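# Load two AA batteries into a remote's bay

## Task

Seat both AA batteries in the open battery compartment of the remote control, each with correct polarity and fully pressed in against its spring contact. The remote itself may be moved. Batteries that stay in place only because the robot holds them do not count. Anything the robot is touching at the end must not settle downward by more than about a fingernail's thickness once released, or the task fails.

## Robot and tools

ROBOT. Two xArm7-style arms with parallel-jaw grippers, named left_arm and right_arm. The names do not match image sides. left_arm's base sits at (+0.058, +0.429, 0) m and right_arm's at (-0.035, -0.320, 0) m in the scene frame, each turned slightly about z. Each arm has seven revolute joints in this column order: waist, shoulder, upper arm roll, elbow, forearm roll, wrist pitch, wrist roll; plus one gripper opening value.

SCENE FRAME. Origin on the table surface midway between the arms; +z up, +x away from the robot over the table, +y toward left_arm. All reported gripper positions (m), orientations (quat_wxyz) and velocities (m/s, rad/s) use this frame. The reported hand point is the pinch point between closed finger pads, roughly 2 cm short of the fingertips; the fingers extend along the gripper's +z and spread along its y. Closing pushes the tips about 10 mm further along +z. Reported hand positions can be off, especially far from the base.

TOOL execute_actions. Argument actions is a list holding zero or one item. Empty list: nothing is commanded; you get the current state plus camera pictures. One item with rows: an action. rows is a list of 1 to 15 rows; each row is one flat list of 16 numbers covering both arms together: left_arm's 7 joint targets then its opening, then right_arm's 7 joint targets then its opening. Joint numbers are absolute target angles in radians, in the same form the Joint positions line prints, not offsets. Ranges per arm: waist -6.283..6.283, shoulder -2.059..2.094, upper arm roll -6.283..6.283, elbow -0.192..3.927, forearm roll -6.283..6.283, wrist pitch -1.693..3.142, wrist roll -6.283..6.283. The call is rejected if a target exceeds a range end by over 0.010 rad and is further out than the current angle; nothing is then sent. Targets beyond a joint's true end are clipped, reported as "joint sent to its limit". Opening is an absolute command from -1 (closed) to +1 (fully open, 0.084 m pad gap). steps (4 to 15, default 15) sets how many 1/30 s control steps the action lasts; each row covers one step and the final row repeats to fill. An item with only steps (1 to 300) is a wait: no new command, returns once that many steps have elapsed since the previous result, counting your reply time. Optional pictures: true adds camera images to any result.

MOTION LIMITS. Joint targets move at most 3.14 rad/s, with about 0.16 s to accelerate; an arm's joints are synchronised to arrive together. Each step the sent target stays within 0.623 rad of the measured angle, and targets that would move the hand more than 70 mm from where it is are scaled back. Far goals therefore need several calls. The result is read 4 steps before an action ends; those steps run while you write. Between calls arms keep heading to the last row until they settle or a step is HELD.

RESULT LINES. State line per arm gives hand pose and velocities. Joint positions / Joint velocities: one block per arm, seven joints then finger pad gap (m). grip_measured: measured opening on the command scale. "joint command not followed": a clearance check altered or blocked targets on some steps; other parts of the row still ran. HELD marks steps where your row was partly or wholly withheld. Joint torques are drive outputs with offsets and noise, not contact forces. MOTOR HOT warns from 65 °C; at 80 °C an OVER-TEMPERATURE FAULT brakes that arm until it cools. TORQUE FAULT: a joint hit its load limit (waist, shoulder 47 N m; upper arm roll, elbow, forearm roll 28.2; wrist pitch, wrist roll 18.8, held weight included); the arm backs off, pauses 10 s and drops the rest of the call.

GRIPPING. To hold something, keep commanding an opening well under grip_measured; the larger the gap, the firmer the squeeze (about 24 N per pad max on items up to roughly 6 cm). Resending grip_measured still presses lightly. Fast closing can squeeze too hard. Brief tugs on held parts or pushes on loose objects may occur, so grip securely.

CAMERAS. cam_head_left, cam_head_right (fixed overhead), cam_left_wrist, cam_right_wrist; all 504x504, with calibration given as K, distortion and T_world_to_cam (world to camera, metres); real poses may differ slightly. zoom_image takes camera (one of those names) and region [x0, y0, x1, y1] in that camera's latest image pixels, origin top-left, at most 504 by 504, and returns an enlarged view.

OTHER TOOLS. read_manual (section "licences") only returns licence text. finished_scene takes scene, the current scene's number; it ends and grades that scene irreversibly. Replying without any tool call ends everything.

AVOID. Dropping or knocking items off the table, slamming or hard pushing, collisions or pressing between the two arms (may end the scene), leaving batteries held by the robot, leaving touched objects able to sink, long heavy holds that heat motors, and jerky, effortful motion.

Each tool is called after "Request:" as a command line: name --argument value for each argument, lists and objects as JSON in quotes; but a table of rows of numbers goes row by row, as --pt "numbers of a row", without its own name.

## Session

Request:
execute_actions --actions '[]'

Scene clock: 0.00 s of 5800.00 s.
left_arm: end_effector_position=(+0.4550, +0.4116, +0.2486) grip_measured=+1.00 end_effector_quat_wxyz=(-0.000, +1.000, -0.023, -0.003) end_effector_velocity=(-0.000, -0.000, -0.000) end_effector_angular_velocity=(-0.001, +0.000, +0.001) | right_arm: end_effector_position=(+0.0651, +0.1485, +0.2671) grip_measured=+1.00 end_effector_quat_wxyz=(-0.431, +0.665, -0.359, +0.493) end_effector_velocity=(-0.000, +0.000, -0.000) end_effector_angular_velocity=(+0.000, +0.001, +0.001)
Joint positions: left_arm=[-0.002 -0.252  0.     0.915  0.001  1.173  0.002  0.084] | right_arm=[ 0.228 -1.433  1.526  0.778  0.024  0.632  2.7    0.084]
Joint velocities: left_arm=[ 0.001 -0.    -0.    -0.    -0.001  0.     0.    -0.   ] | right_arm=[ 0.001  0.     0.     0.     0.001  0.    -0.    -0.   ]
Joint torques (N m, as the arm reports them, + toward a larger angle): no reading
Motor temperatures (°C, as the motors report them): left_arm=[35 34 39 34 40 35 39] | right_arm=[36 38 38 38 40 40 42]

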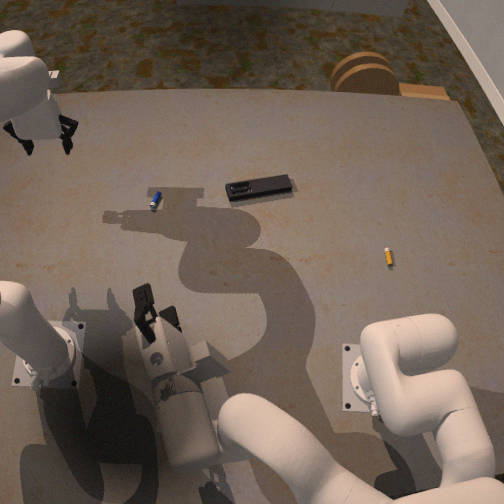

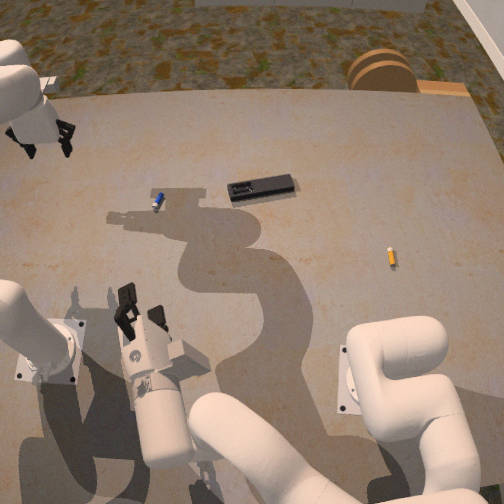

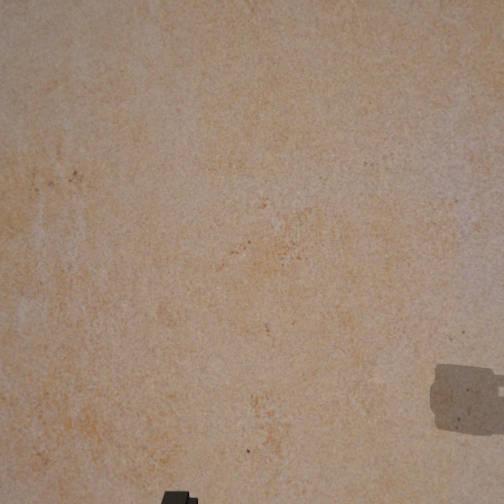

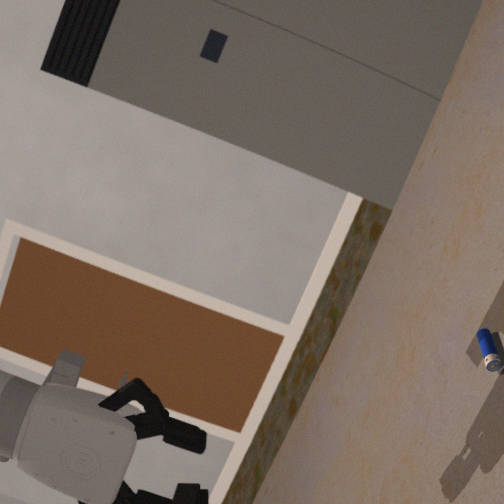

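Request:
zoom_image --camera "cam_head_left" --region '[210, 160, 310, 220]'

Request:
zoom_image --camera "cam_head_right" --region '[210, 160, 310, 220]'

Request:
zoom_image --camera "cam_head_left" --region '[130, 180, 190, 220]'

Request:
zoom_image --camera "cam_head_left" --region '[360, 235, 420, 280]'

Region (210, 160, 310, 220) of cam_head_left's 504x504 image, scaled by 5.040, with more detail than that image has; it fills the top 302 rows of this view, and the rest is white.

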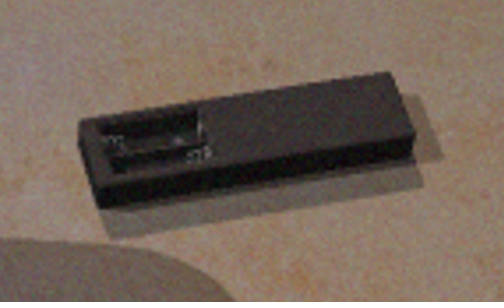

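Region (210, 160, 310, 220) of cam_head_right's 504x504 image, scaled by 5.040, with more detail than that image has; it fills the top 302 rows of this view, and the rest is white.

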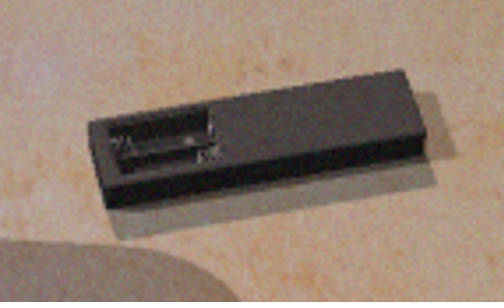

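Region (130, 180, 190, 220) of cam_head_left's 504x504 image, scaled by 8.400, with more detail than that image has.

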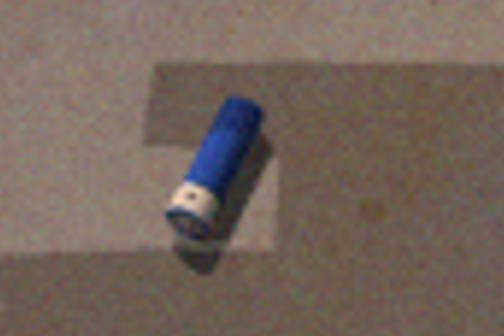

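Region (360, 235, 420, 280) of cam_head_left's 504x504 image, scaled by 8.400, with more detail than that image has; it fills the top 378 rows of this view, and the rest is white.

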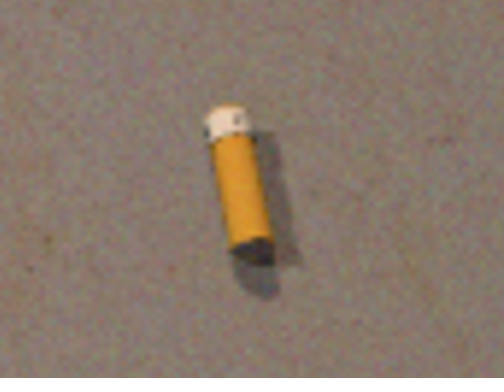

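Request:
execute_actions --actions '[{"rows":[[-0.002,-0.252,0,0.915,0,1.173,0,1,-0.218,-0.705,0,0.347,0,1.051,0,1]],"steps":15}]'

Request:
execute_actions --actions '[{"rows":[[-0.81,0.408,0,1.457,0,1.049,0,1,-0.218,-0.705,0,0.347,0,1.051,0,1]],"steps":15}]' --pictures true

Scene clock: 3.27 s of 5800.00 s.
left_arm: end_effector_position=(+0.4550, +0.4112, +0.2486) grip_measured=+1.00 end_effector_quat_wxyz=(-0.000, +1.000, -0.022, -0.003) end_effector_velocity=(-0.000, +0.000, -0.001) end_effector_angular_velocity=(+0.000, +0.001, +0.002) | right_arm: end_effector_position=(+0.2091, +0.0067, +0.2882) grip_measured=+1.00 end_effector_quat_wxyz=(-0.240, +0.655, -0.523, +0.489) end_effector_velocity=(+0.355, -0.531, -0.024) end_effector_angular_velocity=(-0.210, +1.125, -1.193)
Joint positions: left_arm=[-0.002 -0.252  0.     0.915  0.     1.173  0.     0.084] | right_arm=[ 0.078 -1.199  1.284  0.634  0.016  0.773  2.458  0.084]
Joint velocities: left_arm=[ 0.001  0.     0.    -0.001  0.    -0.    -0.001  0.   ] | right_arm=[-0.46   0.755 -0.882 -0.445 -0.023  0.421 -0.875  0.   ]
Joint torques (N m, as the arm reports them, + toward a larger angle): left_arm=[ -1.46 -11.23   0.33  11.43   0.66  -0.91   0.02] | right_arm=[  2.13   5.62 -19.45   5.33   0.23  -0.86  -0.47]
Motor temperatures (°C, as the motors report them): left_arm=[35 35 39 35 40 35 39] | right_arm=[36 38 39 38 40 40 42]
Steps of this call (steps 1 to 87: nothing new was sent; steps 88 to 98: the first 11 steps of this action). Readings (joint positions):
88: left_arm=[-0.002 -0.252 0.000 0.915 0.001 1.173 0.002] | right_arm=[0.228 -1.433 1.525 0.778 0.024 0.632 2.699]
89: left_arm=[-0.002 -0.252 0.000 0.915 0.001 1.173 0.001] | right_arm=[0.224 -1.426 1.520 0.775 0.023 0.638 2.690]
91: left_arm=[-0.002 -0.252 -0.000 0.915 0.000 1.173 0.000] | right_arm=[0.193 -1.378 1.475 0.748 0.022 0.668 2.641]
95: left_arm=[-0.002 -0.252 -0.000 0.915 0.000 1.173 0.000] | right_arm=[0.125 -1.277 1.370 0.680 0.018 0.729 2.542]
98: the state above

Scene clock: 3.77 s of 5800.00 s.
left_arm: end_effector_position=(+0.5073, +0.2513, +0.2253) grip_measured=+1.00 end_effector_quat_wxyz=(-0.000, +0.982, -0.187, +0.000) end_effector_velocity=(+0.012, -0.592, -0.110) end_effector_angular_velocity=(+0.001, +0.006, -1.129) | right_arm: end_effector_position=(+0.2798, -0.2641, +0.2402) grip_measured=+1.00 end_effector_quat_wxyz=(+0.026, +0.675, -0.685, +0.273) end_effector_velocity=(-0.054, -0.492, -0.132) end_effector_angular_velocity=(+0.646, +1.287, -0.247)
Joint positions: left_arm=[-0.335  0.044  0.001  1.161  0.     1.116  0.     0.084] | right_arm=[-0.116 -0.876  0.692  0.446  0.005  0.954  1.866  0.084]
Joint velocities: left_arm=[-1.101  0.837 -0.029  0.677 -0.001 -0.155 -0.    -0.   ] | right_arm=[-0.298  0.5   -1.56  -0.289 -0.017  0.28  -1.557  0.   ]
Joint torques (N m, as the arm reports them, + toward a larger angle): left_arm=[ -1.83 -16.29  -0.16  11.11   0.69  -0.93   0.09] | right_arm=[ 1.55 -2.09 -9.47 10.    0.32 -1.67 -0.4 ]
Motor temperatures (°C, as the motors report them): left_arm=[35 35 39 35 40 35 39] | right_arm=[36 38 39 38 40 40 42]
Steps of this call (steps 1 to 4: the last 4 steps of your previous action; steps 5 to 15: the first 11 steps of this action). Readings (joint positions):
5: left_arm=[-0.003 -0.252 0.000 0.915 0.000 1.173 -0.000] | right_arm=[0.005 -1.078 1.123 0.563 0.012 0.841 2.297]
6: left_arm=[-0.010 -0.245 0.002 0.922 0.000 1.172 -0.000] | right_arm=[-0.009 -1.055 1.087 0.550 0.011 0.854 2.261]
8: left_arm=[-0.069 -0.185 0.010 0.978 0.001 1.159 -0.000] | right_arm=[-0.036 -1.011 1.011 0.525 0.010 0.878 2.185]
12: left_arm=[-0.224 -0.041 0.002 1.092 0.000 1.132 -0.000] | right_arm=[-0.084 -0.930 0.840 0.477 0.007 0.924 2.014]
15: the state above
camera_calibration (this result's frames):
cam_left_wrist: T_world_to_cam=[[-0.358872, -0.933375, 0.00465294, 0.446626], [-0.933347, 0.358806, -0.0110435, 0.456141], [0.00863821, -0.008306, -0.999928, 0.353681], [0, 0, 0, 1]] pos_world=[0.582964, 0.256141, 0.356614]
cam_right_wrist: T_world_to_cam=[[-0.942174, -0.0390832, -0.332837, 0.36362], [0.107447, 0.905515, -0.410485, 0.374655], [0.317432, -0.42251, -0.848954, 0.136584], [0, 0, 0, 1]] pos_world=[0.258982, -0.267336, 0.39077]

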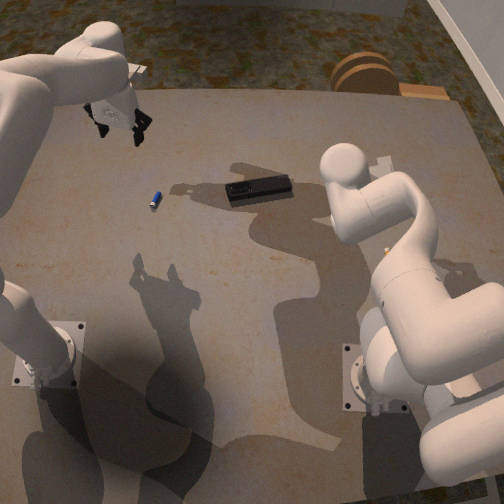

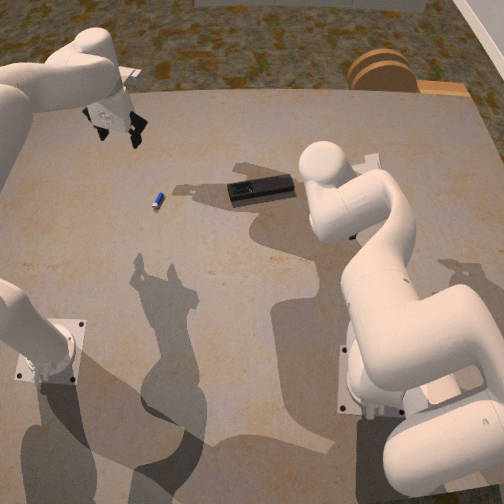

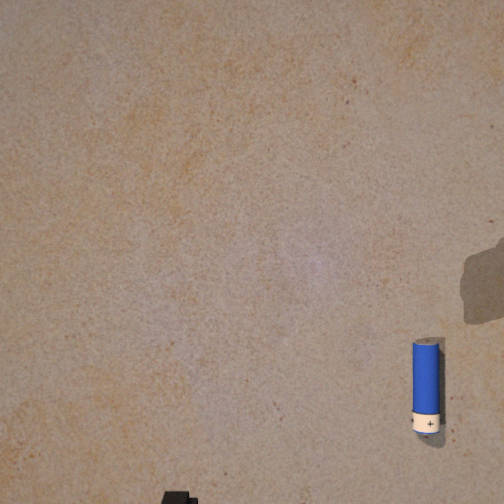

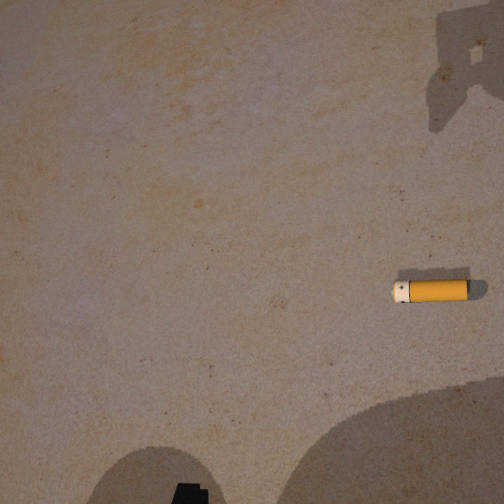

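Request:
execute_actions --actions '[{"steps":45}]' --pictures true

Scene clock: 5.27 s of 5800.00 s.
left_arm: end_effector_position=(+0.4372, -0.0048, +0.1601) grip_measured=+1.00 end_effector_quat_wxyz=(-0.000, +0.911, -0.413, +0.000) end_effector_velocity=(+0.000, +0.000, -0.001) end_effector_angular_velocity=(+0.002, +0.000, -0.001) | right_arm: end_effector_position=(+0.2091, -0.4150, +0.1702) grip_measured=+1.00 end_effector_quat_wxyz=(+0.000, +0.983, -0.184, +0.000) end_effector_velocity=(+0.001, -0.000, +0.001) end_effector_angular_velocity=(-0.001, -0.002, +0.001)
Joint positions: left_arm=[-0.81   0.408  0.     1.457  0.     1.049 -0.     0.084] | right_arm=[-0.218 -0.705  0.     0.347  0.     1.051  0.     0.084]
Joint velocities: left_arm=[ 0.     0.001 -0.    -0.001  0.001 -0.     0.001 -0.   ] | right_arm=[ 0.    -0.001 -0.     0.001 -0.001 -0.001 -0.     0.   ]
Joint torques (N m, as the arm reports them, + toward a larger angle): left_arm=[ -1.8  -21.54  -0.01  11.49   0.68  -1.09   0.03] | right_arm=[ 0.43 -4.09  0.17 11.97  0.52 -1.82 -0.4 ]
Motor temperatures (°C, as the motors report them): left_arm=[36 35 39 36 40 35 39] | right_arm=[36 38 39 39 40 40 42]
Kept back: nothing.
Steps of this call (steps 1 to 4: the last 4 steps of your previous action; steps 5 to 45: the robot went on to your last target). Readings (joint positions):
1: left_arm=[-0.371 0.072 0.000 1.184 -0.000 1.111 0.000] | right_arm=[-0.126 -0.860 0.639 0.437 0.005 0.963 1.813]
2: left_arm=[-0.407 0.100 -0.000 1.206 -0.000 1.106 0.000] | right_arm=[-0.135 -0.844 0.584 0.428 0.004 0.972 1.758]
4: left_arm=[-0.478 0.153 -0.001 1.249 -0.000 1.096 0.000] | right_arm=[-0.152 -0.816 0.468 0.412 0.004 0.988 1.639]
8: left_arm=[-0.615 0.258 -0.001 1.335 -0.000 1.077 0.000] | right_arm=[-0.182 -0.765 0.250 0.382 0.002 1.017 1.336]
45: the state above
All arms were judged still, so your last target was given up. Only a new action makes them travel on or press farther. Fingers that are still opening or closing keep moving.
camera_calibration (this result's frames):
cam_left_wrist: T_world_to_cam=[[-0.746723, -0.665118, 0.00469116, 0.353552], [-0.665125, 0.746654, -0.0108229, 0.366406], [0.00369585, -0.0112019, -0.99993, 0.289103], [0, 0, 0, 1]] pos_world=[0.506642, -0.0351858, 0.29139]
cam_right_wrist: T_world_to_cam=[[-0.376536, -0.92628, 0.015059, -0.277808], [-0.926373, 0.376344, -0.0140908, 0.419212], [0.00738463, -0.0192559, -0.999787, 0.293698], [0, 0, 0, 1]] pos_world=[0.281573, -0.409441, 0.303726]

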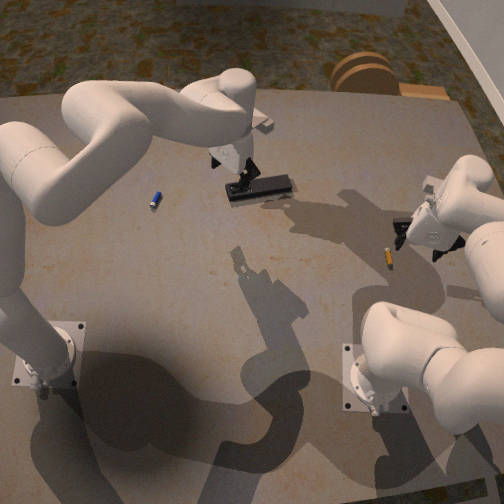

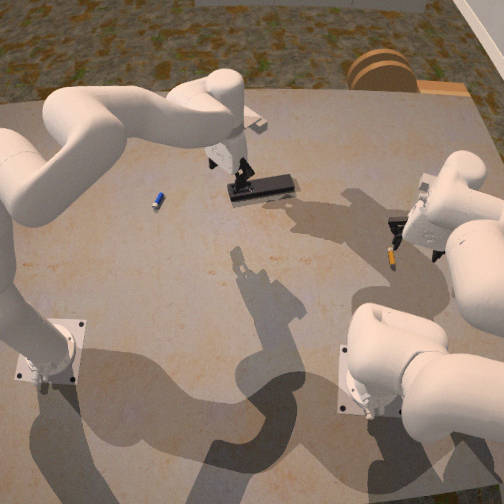

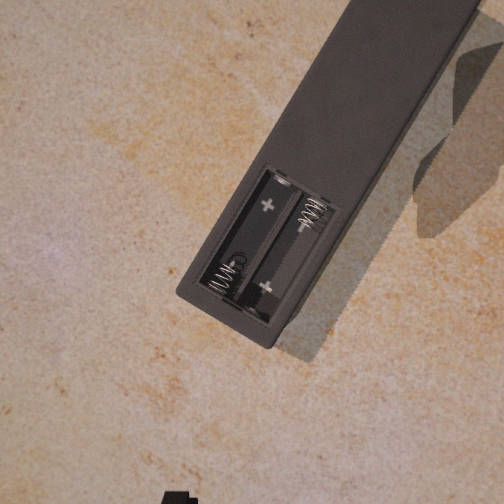

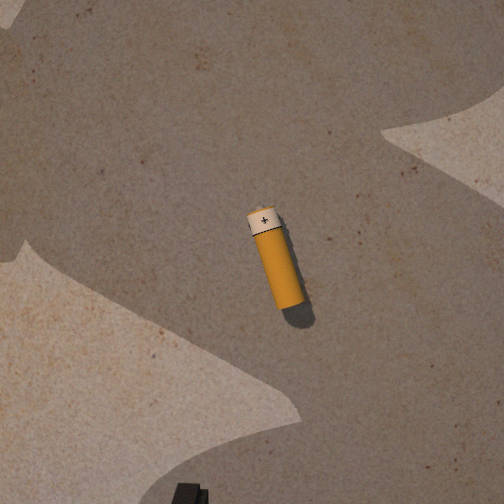

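Request:
zoom_image --camera "cam_left_wrist" --region '[160, 150, 370, 360]'

Request:
zoom_image --camera "cam_right_wrist" --region '[200, 180, 360, 340]'

Region (160, 150, 370, 360) of cam_left_wrist's 504x504 image, scaled by 2.400, with more detail than that image has.

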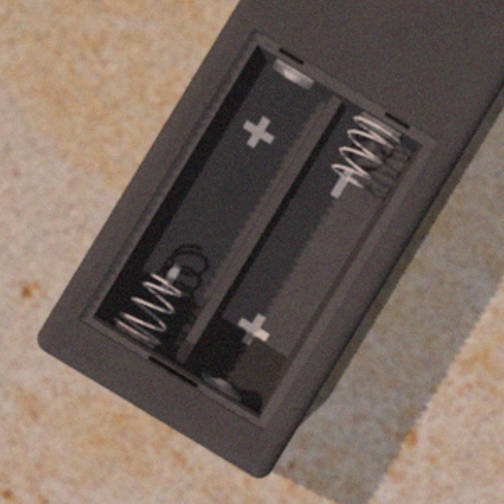

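Region (200, 180, 360, 340) of cam_right_wrist's 504x504 image, scaled by 3.150, with more detail than that image has.

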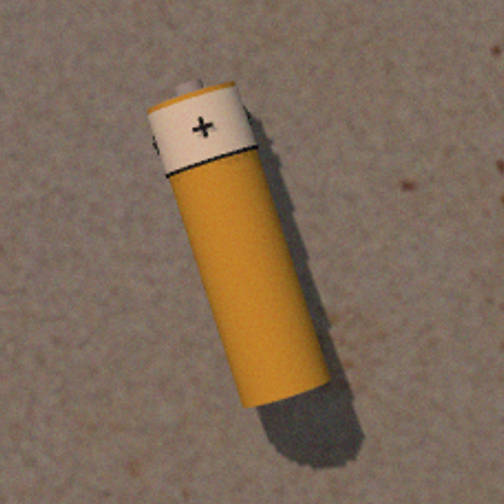

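Request:
execute_actions --actions '[{"rows":[[-0.543,-0.092,0,0.809,0,0.900,0,1,-0.162,0.047,0,0.773,0,1.036,-0.241,-0.2]],"steps":15}]'

Request:
execute_actions --actions '[{"steps":15}]' --pictures true

Scene clock: 14.67 s of 5800.00 s.
left_arm: end_effector_position=(+0.4276, +0.1432, +0.1685) grip_measured=+1.00 end_effector_quat_wxyz=(+0.001, +0.947, -0.323, +0.002) end_effector_velocity=(-0.148, +0.504, -0.040) end_effector_angular_velocity=(+0.004, +0.013, +0.662) | right_arm: end_effector_position=(+0.2848, -0.4270, +0.1127) grip_measured=-0.22 end_effector_quat_wxyz=(-0.033, +0.990, -0.059, -0.122) end_effector_velocity=(+0.134, +0.004, -0.377) end_effector_angular_velocity=(+0.450, +0.909, +0.672)
Joint positions: left_arm=[-0.618  0.05   0.002  0.996  0.     0.943 -0.     0.084] | right_arm=[-0.17  -0.074  0.     0.709  0.     1.038 -0.204  0.035]
Joint velocities: left_arm=[ 0.673 -1.273 -0.01  -1.658 -0.001 -0.373  0.001  0.   ] | right_arm=[ 0.133  1.971  0.005  0.937 -0.    -0.03  -0.551 -0.   ]
Joint torques (N m, as the arm reports them, + toward a larger angle): left_arm=[ -2.3  -15.06  -0.47  10.35   0.63  -1.15   0.12] | right_arm=[ -1.01 -24.62  -0.55   8.35   0.5   -0.71  -0.01]
Motor temperatures (°C, as the motors report them): left_arm=[36 35 39 37 40 35 39] | right_arm=[36 38 39 40 40 40 42]
Steps of this call (steps 1 to 90: nothing new was sent; then 6.03 s passed at rest; steps 91 to 101: the first 11 steps of this action). Readings (joint positions):
91: left_arm=[-0.810 0.408 -0.000 1.456 -0.000 1.049 0.000] | right_arm=[-0.218 -0.705 -0.000 0.347 -0.000 1.051 -0.000]
92: left_arm=[-0.807 0.402 -0.001 1.448 -0.000 1.046 0.000] | right_arm=[-0.217 -0.697 -0.000 0.353 -0.000 1.051 -0.004]
94: left_arm=[-0.782 0.351 -0.007 1.379 -0.000 1.029 0.000] | right_arm=[-0.211 -0.630 -0.001 0.399 -0.000 1.050 -0.031]
98: left_arm=[-0.686 0.177 0.003 1.161 0.000 0.980 -0.000] | right_arm=[-0.186 -0.307 0.000 0.598 0.000 1.041 -0.138]
101: the state above

Scene clock: 15.17 s of 5800.00 s.
left_arm: end_effector_position=(+0.4064, +0.1971, +0.1602) grip_measured=+1.00 end_effector_quat_wxyz=(+0.000, +0.957, -0.289, +0.000) end_effector_velocity=(+0.001, +0.005, -0.000) end_effector_angular_velocity=(+0.000, +0.002, +0.012) | right_arm: end_effector_position=(+0.2948, -0.4275, +0.0902) grip_measured=-0.22 end_effector_quat_wxyz=(-0.042, +0.987, -0.036, -0.148) end_effector_velocity=(-0.001, +0.001, -0.003) end_effector_angular_velocity=(+0.003, +0.007, +0.002)
Joint positions: left_arm=[-0.544 -0.091 -0.001  0.81  -0.     0.9    0.     0.084] | right_arm=[-0.162  0.046 -0.     0.773 -0.     1.036 -0.241  0.035]
Joint velocities: left_arm=[ 0.006 -0.006  0.006 -0.007  0.     0.001 -0.001 -0.   ] | right_arm=[ 0.001  0.009  0.     0.001  0.001 -0.    -0.001  0.   ]
Joint torques (N m, as the arm reports them, + toward a larger angle): left_arm=[ -2.16 -13.53   0.22  10.91   0.59  -0.87   0.08] | right_arm=[  0.19 -15.42  -0.36   9.96   0.49  -0.91  -0.39]
Motor temperatures (°C, as the motors report them): left_arm=[36 35 39 37 40 35 39] | right_arm=[36 38 39 40 40 40 42]
Kept back: nothing.
Steps of this call (steps 1 to 4: the last 4 steps of your previous action; steps 5 to 15: the robot went on to your last target). Readings (joint positions):
1: left_arm=[-0.595 0.007 0.002 0.941 0.000 0.930 -0.000] | right_arm=[-0.166 -0.016 0.001 0.737 0.000 1.037 -0.220]
2: left_arm=[-0.574 -0.032 0.002 0.889 0.000 0.919 -0.000] | right_arm=[-0.164 0.023 0.001 0.754 0.000 1.037 -0.231]
4: left_arm=[-0.547 -0.083 0.004 0.822 0.000 0.906 -0.000] | right_arm=[-0.162 0.048 0.001 0.765 0.000 1.037 -0.239]
8: left_arm=[-0.544 -0.090 -0.002 0.811 -0.000 0.900 0.000] | right_arm=[-0.162 0.043 -0.001 0.773 -0.000 1.036 -0.241]
15: the state above
camera_calibration (this result's frames):
cam_left_wrist: T_world_to_cam=[[-0.545897, -0.837839, 0.00467055, 0.417322], [-0.837821, 0.54582, -0.0117053, 0.305105], [0.00725786, -0.010303, -0.999921, 0.289931], [0, 0, 0, 1]] pos_world=[0.481334, 0.186104, 0.29153]
cam_right_wrist: T_world_to_cam=[[-0.094894, -0.994044, -0.0535919, -0.361726], [-0.955829, 0.0759376, 0.283945, 0.355635], [-0.278184, 0.0781694, -0.957342, 0.334846], [0, 0, 0, 1]] pos_world=[0.398749, -0.412752, 0.200196]

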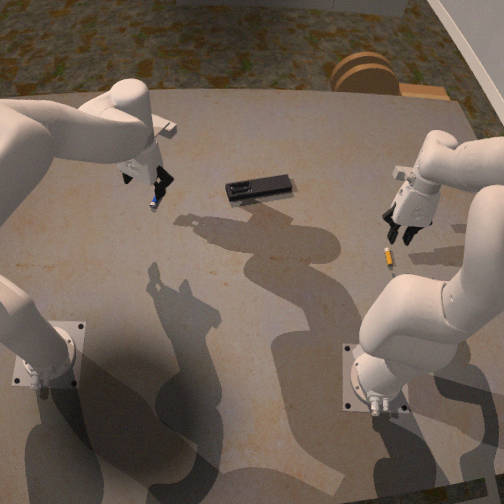

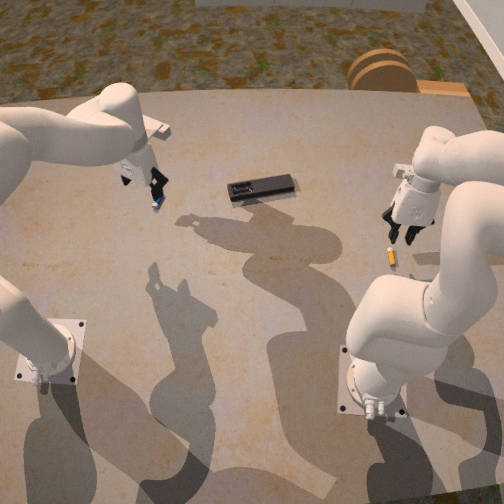

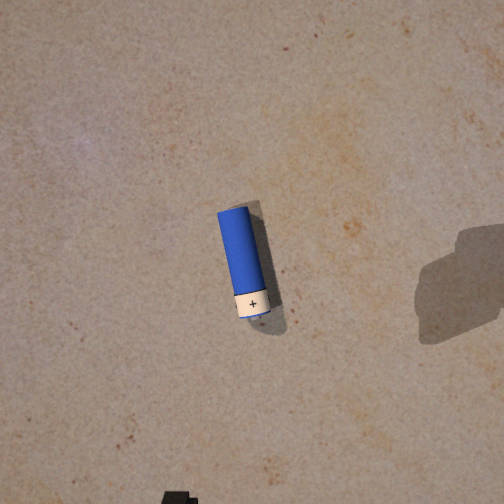

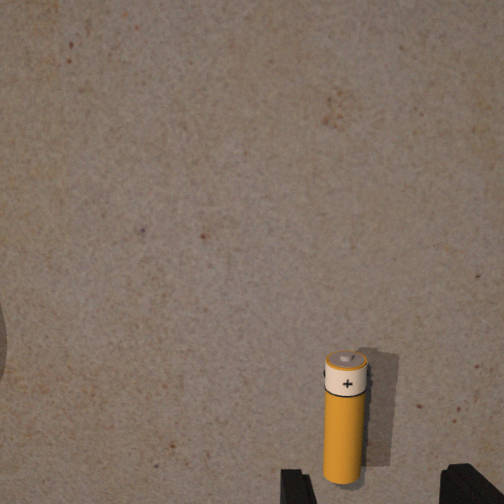

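Request:
execute_actions --actions '[{"rows":[[-0.479,0.069,0,0.628,0,0.248,-0.151,-0.2,-0.162,0.12,0,0.755,0,0.945,-0.241,-0.2],[-0.479,0.069,0,0.628,0,0.248,-0.151,-0.2,-0.162,0.12,0,0.755,0,0.945,-0.241,-0.2],[-0.479,0.069,0,0.628,0,0.248,-0.151,-0.2,-0.162,0.12,0,0.755,0,0.945,-0.241,-0.2],[-0.479,0.069,0,0.628,0,0.248,-0.151,-0.2,-0.162,0.1935,0,0.738,0,0.855,-0.241,-0.2]],"steps":15}]'

Request:
execute_actions --actions '[{"steps":10}]' --pictures true

Scene clock: 16.47 s of 5800.00 s.
left_arm: end_effector_position=(+0.4590, +0.1987, +0.0873) grip_measured=-0.22 end_effector_quat_wxyz=(+0.045, +0.973, -0.186, +0.130) end_effector_velocity=(+0.064, +0.017, -0.077) end_effector_angular_velocity=(-0.285, -0.378, +0.313) | right_arm: end_effector_position=(+0.2931, -0.4268, +0.0279) grip_measured=-0.22 end_effector_quat_wxyz=(-0.043, +0.987, -0.036, -0.151) end_effector_velocity=(+0.061, -0.022, +0.039) end_effector_angular_velocity=(-0.055, -0.167, -0.007)
Joint positions: left_arm=[-0.481  0.065  0.002  0.632 -0.     0.29  -0.142  0.035] | right_arm=[-0.162  0.195  0.     0.736 -0.     0.856 -0.241  0.035]
Joint velocities: left_arm=[ 0.1    0.239  0.001 -0.269 -0.    -0.978 -0.221  0.   ] | right_arm=[-0.002 -0.057 -0.004  0.081  0.    -0.038  0.001  0.   ]
Joint torques (N m, as the arm reports them, + toward a larger angle): left_arm=[ -6.61 -21.76  -1.61  13.62   0.59  -0.83   0.54] | right_arm=[  0.45 -17.21  -0.45   7.97   0.46  -0.45  -0.4 ]
Motor temperatures (°C, as the motors report them): left_arm=[36 35 39 37 40 35 39] | right_arm=[36 38 39 40 40 40 42]
Steps of this call (steps 1 to 15: the robot went on to your last target; steps 16 to 28: nothing new was sent; steps 29 to 39: the first 11 steps of this action). Readings (joint positions):
29: left_arm=[-0.543 -0.092 -0.000 0.809 -0.000 0.899 -0.000] | right_arm=[-0.162 0.047 -0.000 0.773 -0.000 1.035 -0.241]
30: left_arm=[-0.542 -0.090 -0.000 0.807 -0.000 0.890 -0.002] | right_arm=[-0.162 0.053 -0.000 0.772 0.000 1.026 -0.241]
32: left_arm=[-0.536 -0.075 -0.001 0.790 -0.000 0.818 -0.020] | right_arm=[-0.162 0.093 -0.000 0.765 0.000 0.973 -0.241]
36: left_arm=[-0.501 0.015 0.000 0.689 0.000 0.477 -0.099] | right_arm=[-0.162 0.192 0.000 0.734 -0.000 0.866 -0.241]
39: the state above

Scene clock: 16.80 s of 5800.00 s.
left_arm: end_effector_position=(+0.4651, +0.1946, +0.0910) grip_measured=-0.21 end_effector_quat_wxyz=(+0.051, +0.971, -0.182, +0.147) end_effector_velocity=(-0.004, +0.006, -0.007) end_effector_angular_velocity=(+0.008, +0.015, +0.008) | right_arm: end_effector_position=(+0.2948, -0.4274, +0.0291) grip_measured=-0.22 end_effector_quat_wxyz=(-0.042, +0.987, -0.036, -0.148) end_effector_velocity=(-0.001, +0.001, -0.001) end_effector_angular_velocity=(+0.002, +0.003, -0.001)
Joint positions: left_arm=[-0.479  0.068 -0.     0.629  0.     0.248 -0.151  0.035] | right_arm=[-0.162  0.193 -0.     0.738  0.     0.855 -0.241  0.035]
Joint velocities: left_arm=[ 0.003  0.008  0.004 -0.01  -0.    -0.    -0.001 -0.   ] | right_arm=[-0.     0.003  0.    -0.001  0.002 -0.001 -0.     0.   ]
Joint torques (N m, as the arm reports them, + toward a larger angle): left_arm=[ -1.92 -14.53   0.25   9.55   0.67  -1.31   0.11] | right_arm=[  0.54 -17.03  -0.38   8.68   0.4   -0.88  -0.32]
Motor temperatures (°C, as the motors report them): left_arm=[36 35 39 37 40 35 39] | right_arm=[36 38 39 40 40 40 42]
Kept back: nothing.
Steps of this call (steps 1 to 4: the last 4 steps of your previous action; steps 5 to 10: the robot went on to your last target). Readings (joint positions):
1: left_arm=[-0.479 0.071 0.002 0.626 -0.000 0.267 -0.147] | right_arm=[-0.162 0.193 -0.000 0.738 0.000 0.855 -0.241]
2: left_arm=[-0.478 0.071 0.002 0.625 -0.000 0.257 -0.149] | right_arm=[-0.162 0.192 -0.000 0.740 0.000 0.855 -0.241]
4: left_arm=[-0.479 0.069 -0.000 0.629 0.000 0.250 -0.151] | right_arm=[-0.162 0.192 -0.000 0.740 0.000 0.855 -0.241]
8: left_arm=[-0.480 0.067 -0.001 0.630 0.000 0.248 -0.151] | right_arm=[-0.162 0.193 -0.000 0.738 0.000 0.855 -0.241]
10: the state above
camera_calibration (this result's frames):
cam_left_wrist: T_world_to_cam=[[-0.361976, -0.930664, 0.0532711, 0.375684], [-0.890837, 0.328523, -0.313819, 0.449221], [0.274559, -0.161051, -0.947987, 0.120609], [0, 0, 0, 1]] pos_world=[0.503057, 0.221481, 0.235297]
cam_right_wrist: T_world_to_cam=[[-0.0947187, -0.994048, -0.0538241, -0.364991], [-0.955591, 0.0756321, 0.284825, 0.372765], [-0.279059, 0.0784121, -0.957067, 0.27669], [0, 0, 0, 1]] pos_world=[0.398853, -0.412707, 0.138993]

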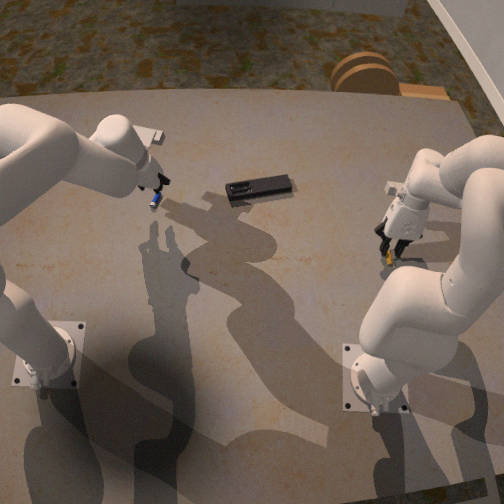

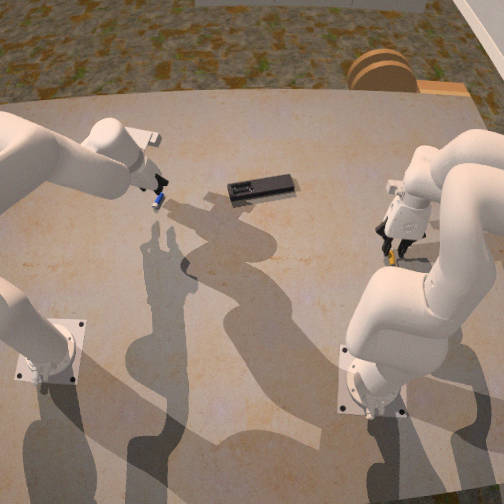

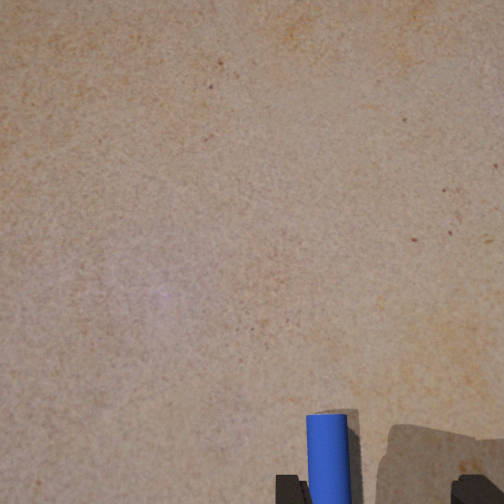

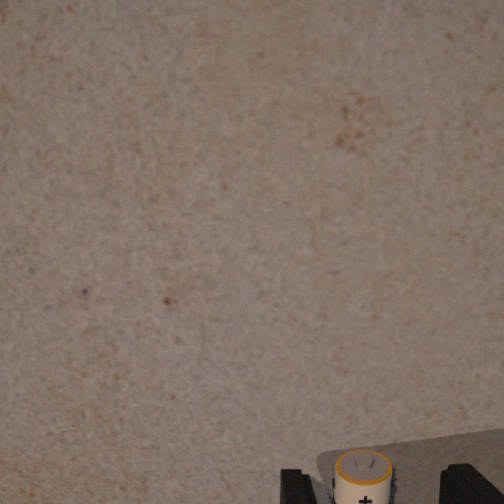

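Request:
execute_actions --actions '[{"rows":[[-0.479,0.10,0,0.627,0,0.216,-0.151,-0.2,-0.162,0.1935,0,0.738,0,0.855,-0.241,-0.3],[-0.479,0.13,0,0.626,0,0.185,-0.151,-0.2,-0.162,0.1935,0,0.738,0,0.855,-0.241,-0.4],[-0.479,0.16,0,0.625,0,0.154,-0.151,-0.2,-0.162,0.1935,0,0.738,0,0.855,-0.241,-0.5],[-0.479,0.19,0,0.624,0,0.123,-0.151,-0.2,-0.162,0.1935,0,0.738,0,0.855,-0.241,-0.55],[-0.479,0.21,0,0.623,0,0.103,-0.151,-0.2,-0.162,0.1935,0,0.738,0,0.855,-0.241,-0.6],[-0.479,0.23,0,0.622,0,0.082,-0.151,-0.2,-0.162,0.1935,0,0.738,0,0.855,-0.241,-0.65],[-0.479,0.245,0,0.622,0,0.067,-0.151,-0.2,-0.162,0.1935,0,0.738,0,0.855,-0.241,-0.7],[-0.479,0.2554,0,0.6216,0,0.0562,-0.151,-0.2,-0.162,0.1935,0,0.738,0,0.855,-0.241,-0.75],[-0.479,0.2554,0,0.6216,0,0.0562,-0.151,-0.2,-0.162,0.1935,0,0.738,0,0.855,-0.241,-0.8],[-0.479,0.2554,0,0.6216,0,0.0562,-0.151,-0.2,-0.162,0.1935,0,0.738,0,0.855,-0.241,-0.85]],"steps":15}]' --pictures true

Scene clock: 17.47 s of 5800.00 s.
left_arm: end_effector_position=(+0.4618, +0.1970, +0.0262) grip_measured=-0.21 end_effector_quat_wxyz=(+0.049, +0.972, -0.182, +0.141) end_effector_velocity=(+0.017, -0.010, +0.001) end_effector_angular_velocity=(-0.035, -0.062, -0.004) | right_arm: end_effector_position=(+0.2947, -0.4274, +0.0290) grip_measured=-0.71 end_effector_quat_wxyz=(-0.042, +0.987, -0.036, -0.149) end_effector_velocity=(-0.000, +0.000, -0.000) end_effector_angular_velocity=(+0.001, -0.000, -0.002)
Joint positions: left_arm=[-0.479  0.257  0.     0.618 -0.     0.061 -0.151  0.035] | right_arm=[-0.162  0.193  0.     0.738  0.     0.855 -0.241  0.013]
Joint velocities: left_arm=[-0.     0.04  -0.001  0.018  0.    -0.094  0.002  0.   ] | right_arm=[-0.001  0.001 -0.    -0.     0.002 -0.001 -0.     0.   ]
Joint torques (N m, as the arm reports them, + toward a larger angle): left_arm=[ -1.97 -20.24   0.05   9.69   0.54  -1.69   0.16] | right_arm=[  0.38 -16.99  -0.38   8.59   0.4   -0.95  -0.4 ]
Motor temperatures (°C, as the motors report them): left_arm=[36 35 39 37 40 35 39] | right_arm=[36 38 39 40 40 40 42]
Steps of this call (steps 1 to 9: the robot went on to your last target; steps 10 to 20: the first 11 steps of this action). Readings (joint positions):
10: left_arm=[-0.479 0.069 -0.000 0.628 0.000 0.247 -0.151] | right_arm=[-0.162 0.193 -0.000 0.738 0.000 0.855 -0.241]
11: left_arm=[-0.479 0.075 -0.000 0.629 -0.000 0.238 -0.151] | right_arm=[-0.162 0.193 -0.000 0.738 0.000 0.855 -0.241]
13: left_arm=[-0.479 0.117 -0.000 0.630 0.000 0.192 -0.151] | right_arm=[-0.162 0.193 -0.000 0.738 0.000 0.855 -0.241]
17: left_arm=[-0.479 0.225 0.000 0.620 -0.000 0.092 -0.151] | right_arm=[-0.162 0.193 0.000 0.738 0.000 0.855 -0.241]
20: the state above
camera_calibration (this result's frames):
cam_left_wrist: T_world_to_cam=[[-0.360489, -0.931346, 0.0513976, 0.379638], [-0.894488, 0.329548, -0.302143, 0.426349], [0.264462, -0.154894, -0.951876, 0.0639602], [0, 0, 0, 1]] pos_world=[0.501304, 0.222979, 0.170188]
cam_right_wrist: T_world_to_cam=[[-0.0947362, -0.994041, -0.0539244, -0.364955], [-0.955469, 0.0755861, 0.285248, 0.37262], [-0.279472, 0.0785463, -0.956936, 0.276688], [0, 0, 0, 1]] pos_world=[0.398779, -0.412677, 0.138804]

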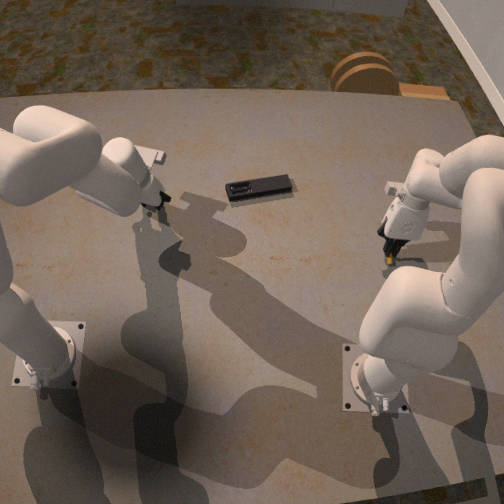

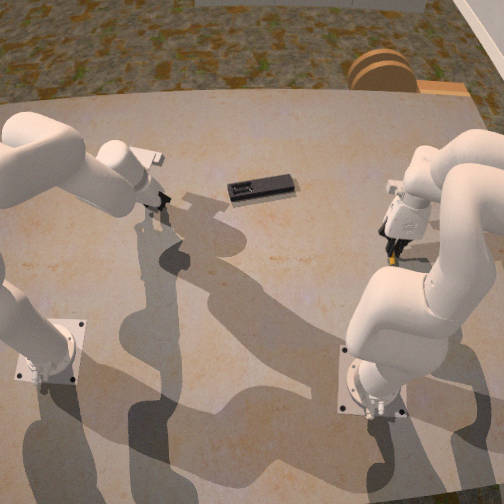

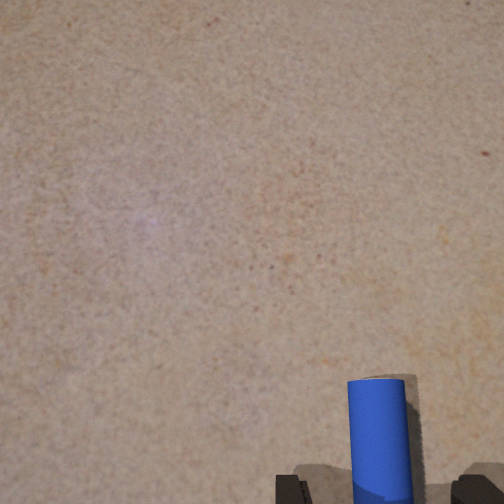

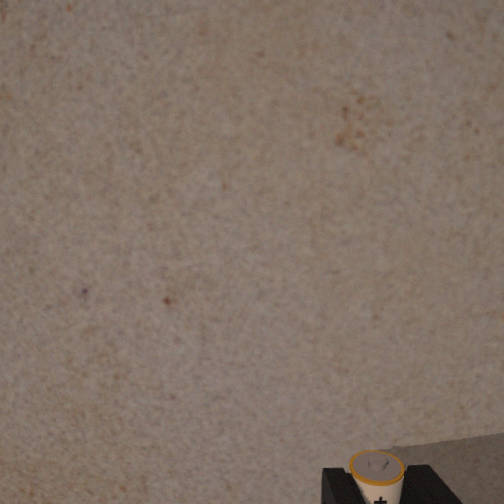

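Request:
execute_actions --actions '[{"rows":[[-0.479,0.2554,0,0.6216,0,0.0562,-0.151,-0.3,-0.162,0.18,0,0.741,0,0.87,-0.241,-0.85],[-0.479,0.2554,0,0.6216,0,0.0562,-0.151,-0.4,-0.162,0.16,0,0.746,0,0.895,-0.241,-0.85],[-0.479,0.2554,0,0.6216,0,0.0562,-0.151,-0.5,-0.162,0.14,0,0.751,0,0.92,-0.241,-0.85],[-0.479,0.2554,0,0.6216,0,0.0562,-0.151,-0.55,-0.162,0.12,0,0.756,0,0.945,-0.241,-0.85],[-0.479,0.2554,0,0.6216,0,0.0562,-0.151,-0.6,-0.162,0.10,0,0.761,0,0.97,-0.241,-0.85],[-0.479,0.2554,0,0.6216,0,0.0562,-0.151,-0.65,-0.162,0.08,0,0.766,0,0.995,-0.241,-0.85],[-0.479,0.2554,0,0.6216,0,0.0562,-0.151,-0.7,-0.162,0.06,0,0.77,0,1.02,-0.241,-0.85],[-0.479,0.2554,0,0.6216,0,0.0562,-0.151,-0.75,-0.162,0.047,0,0.773,0,1.036,-0.241,-0.85],[-0.479,0.2554,0,0.6216,0,0.0562,-0.151,-0.8,-0.162,0.047,0,0.773,0,1.036,-0.241,-0.85],[-0.479,0.2554,0,0.6216,0,0.0562,-0.151,-0.85,-0.162,0.047,0,0.773,0,1.036,-0.241,-0.85]],"steps":15}]' --pictures true

Scene clock: 18.37 s of 5800.00 s.
left_arm: end_effector_position=(+0.4645, +0.1952, +0.0289) grip_measured=-0.70 end_effector_quat_wxyz=(+0.051, +0.971, -0.182, +0.146) end_effector_velocity=(-0.001, +0.000, -0.001) end_effector_angular_velocity=(+0.001, +0.001, -0.001) | right_arm: end_effector_position=(+0.2976, -0.4284, +0.0908) grip_measured=-0.71 end_effector_quat_wxyz=(-0.041, +0.988, -0.036, -0.144) end_effector_velocity=(-0.000, -0.000, +0.045) end_effector_angular_velocity=(-0.003, -0.007, -0.002)
Joint positions: left_arm=[-0.479  0.255 -0.     0.622  0.     0.056 -0.151  0.013] | right_arm=[-0.162  0.046 -0.     0.776  0.     1.03  -0.241  0.013]
Joint velocities: left_arm=[-0.     0.    -0.    -0.002  0.     0.     0.001  0.   ] | right_arm=[ 0.    -0.101 -0.001  0.033 -0.     0.126  0.002 -0.   ]
Joint torques (N m, as the arm reports them, + toward a larger angle): left_arm=[ -2.   -15.44   0.25   7.96   0.61  -1.32   0.19] | right_arm=[ 0.6  -9.39 -0.08  6.76  0.46 -0.61 -0.32]
Motor temperatures (°C, as the motors report them): left_arm=[36 35 39 37 40 35 39] | right_arm=[36 38 39 40 40 40 42]
Steps of this call (steps 1 to 4: the last 4 steps of your previous action; steps 5 to 15: the robot went on to your last target; step 16: nothing new was sent; steps 17 to 27: the first 11 steps of this action). Readings (joint positions):
17: left_arm=[-0.479 0.255 -0.000 0.622 0.000 0.056 -0.151] | right_arm=[-0.162 0.193 0.000 0.738 0.000 0.856 -0.241]
18: left_arm=[-0.479 0.255 -0.000 0.622 0.000 0.056 -0.151] | right_arm=[-0.162 0.189 0.000 0.738 -0.000 0.862 -0.241]
20: left_arm=[-0.479 0.255 -0.000 0.622 0.000 0.056 -0.151] | right_arm=[-0.162 0.164 0.000 0.743 -0.000 0.894 -0.241]
24: left_arm=[-0.479 0.255 -0.000 0.622 0.000 0.056 -0.151] | right_arm=[-0.162 0.086 -0.000 0.765 0.000 0.987 -0.241]
27: the state above
camera_calibration (this result's frames):
cam_left_wrist: T_world_to_cam=[[-0.361245, -0.930966, 0.0529487, 0.37909], [-0.891703, 0.328288, -0.311599, 0.429446], [0.272706, -0.159778, -0.948737, 0.0626311], [0, 0, 0, 1]] pos_world=[0.502803, 0.221945, 0.173163]
cam_right_wrist: T_world_to_cam=[[-0.0944853, -0.994177, -0.0518226, -0.362685], [-0.958038, 0.0766534, 0.276201, 0.35985], [-0.27062, 0.075745, -0.959702, 0.333154], [0, 0, 0, 1]] pos_world=[0.40064, -0.413392, 0.201542]

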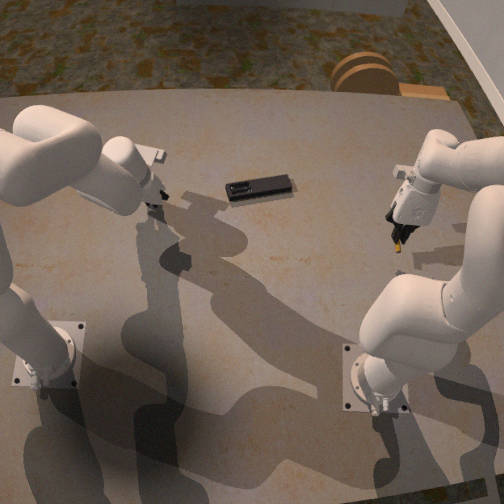

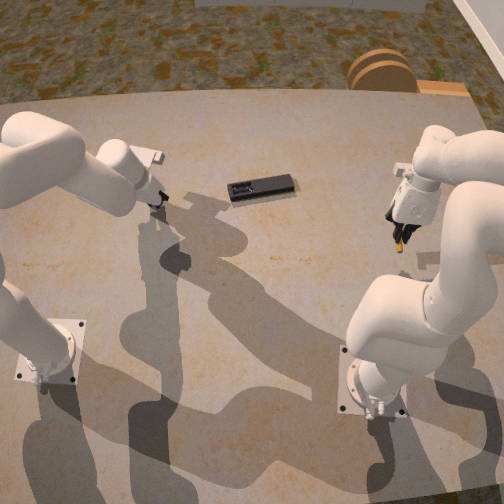

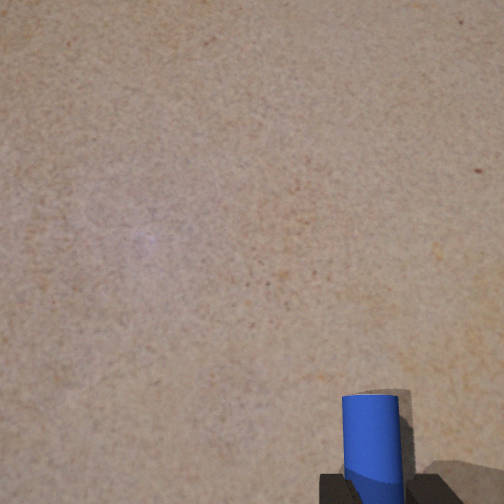

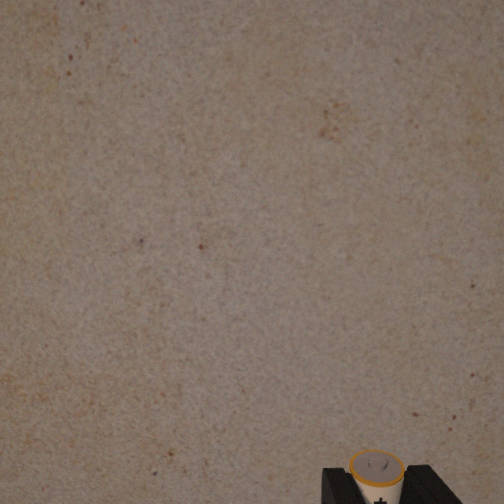

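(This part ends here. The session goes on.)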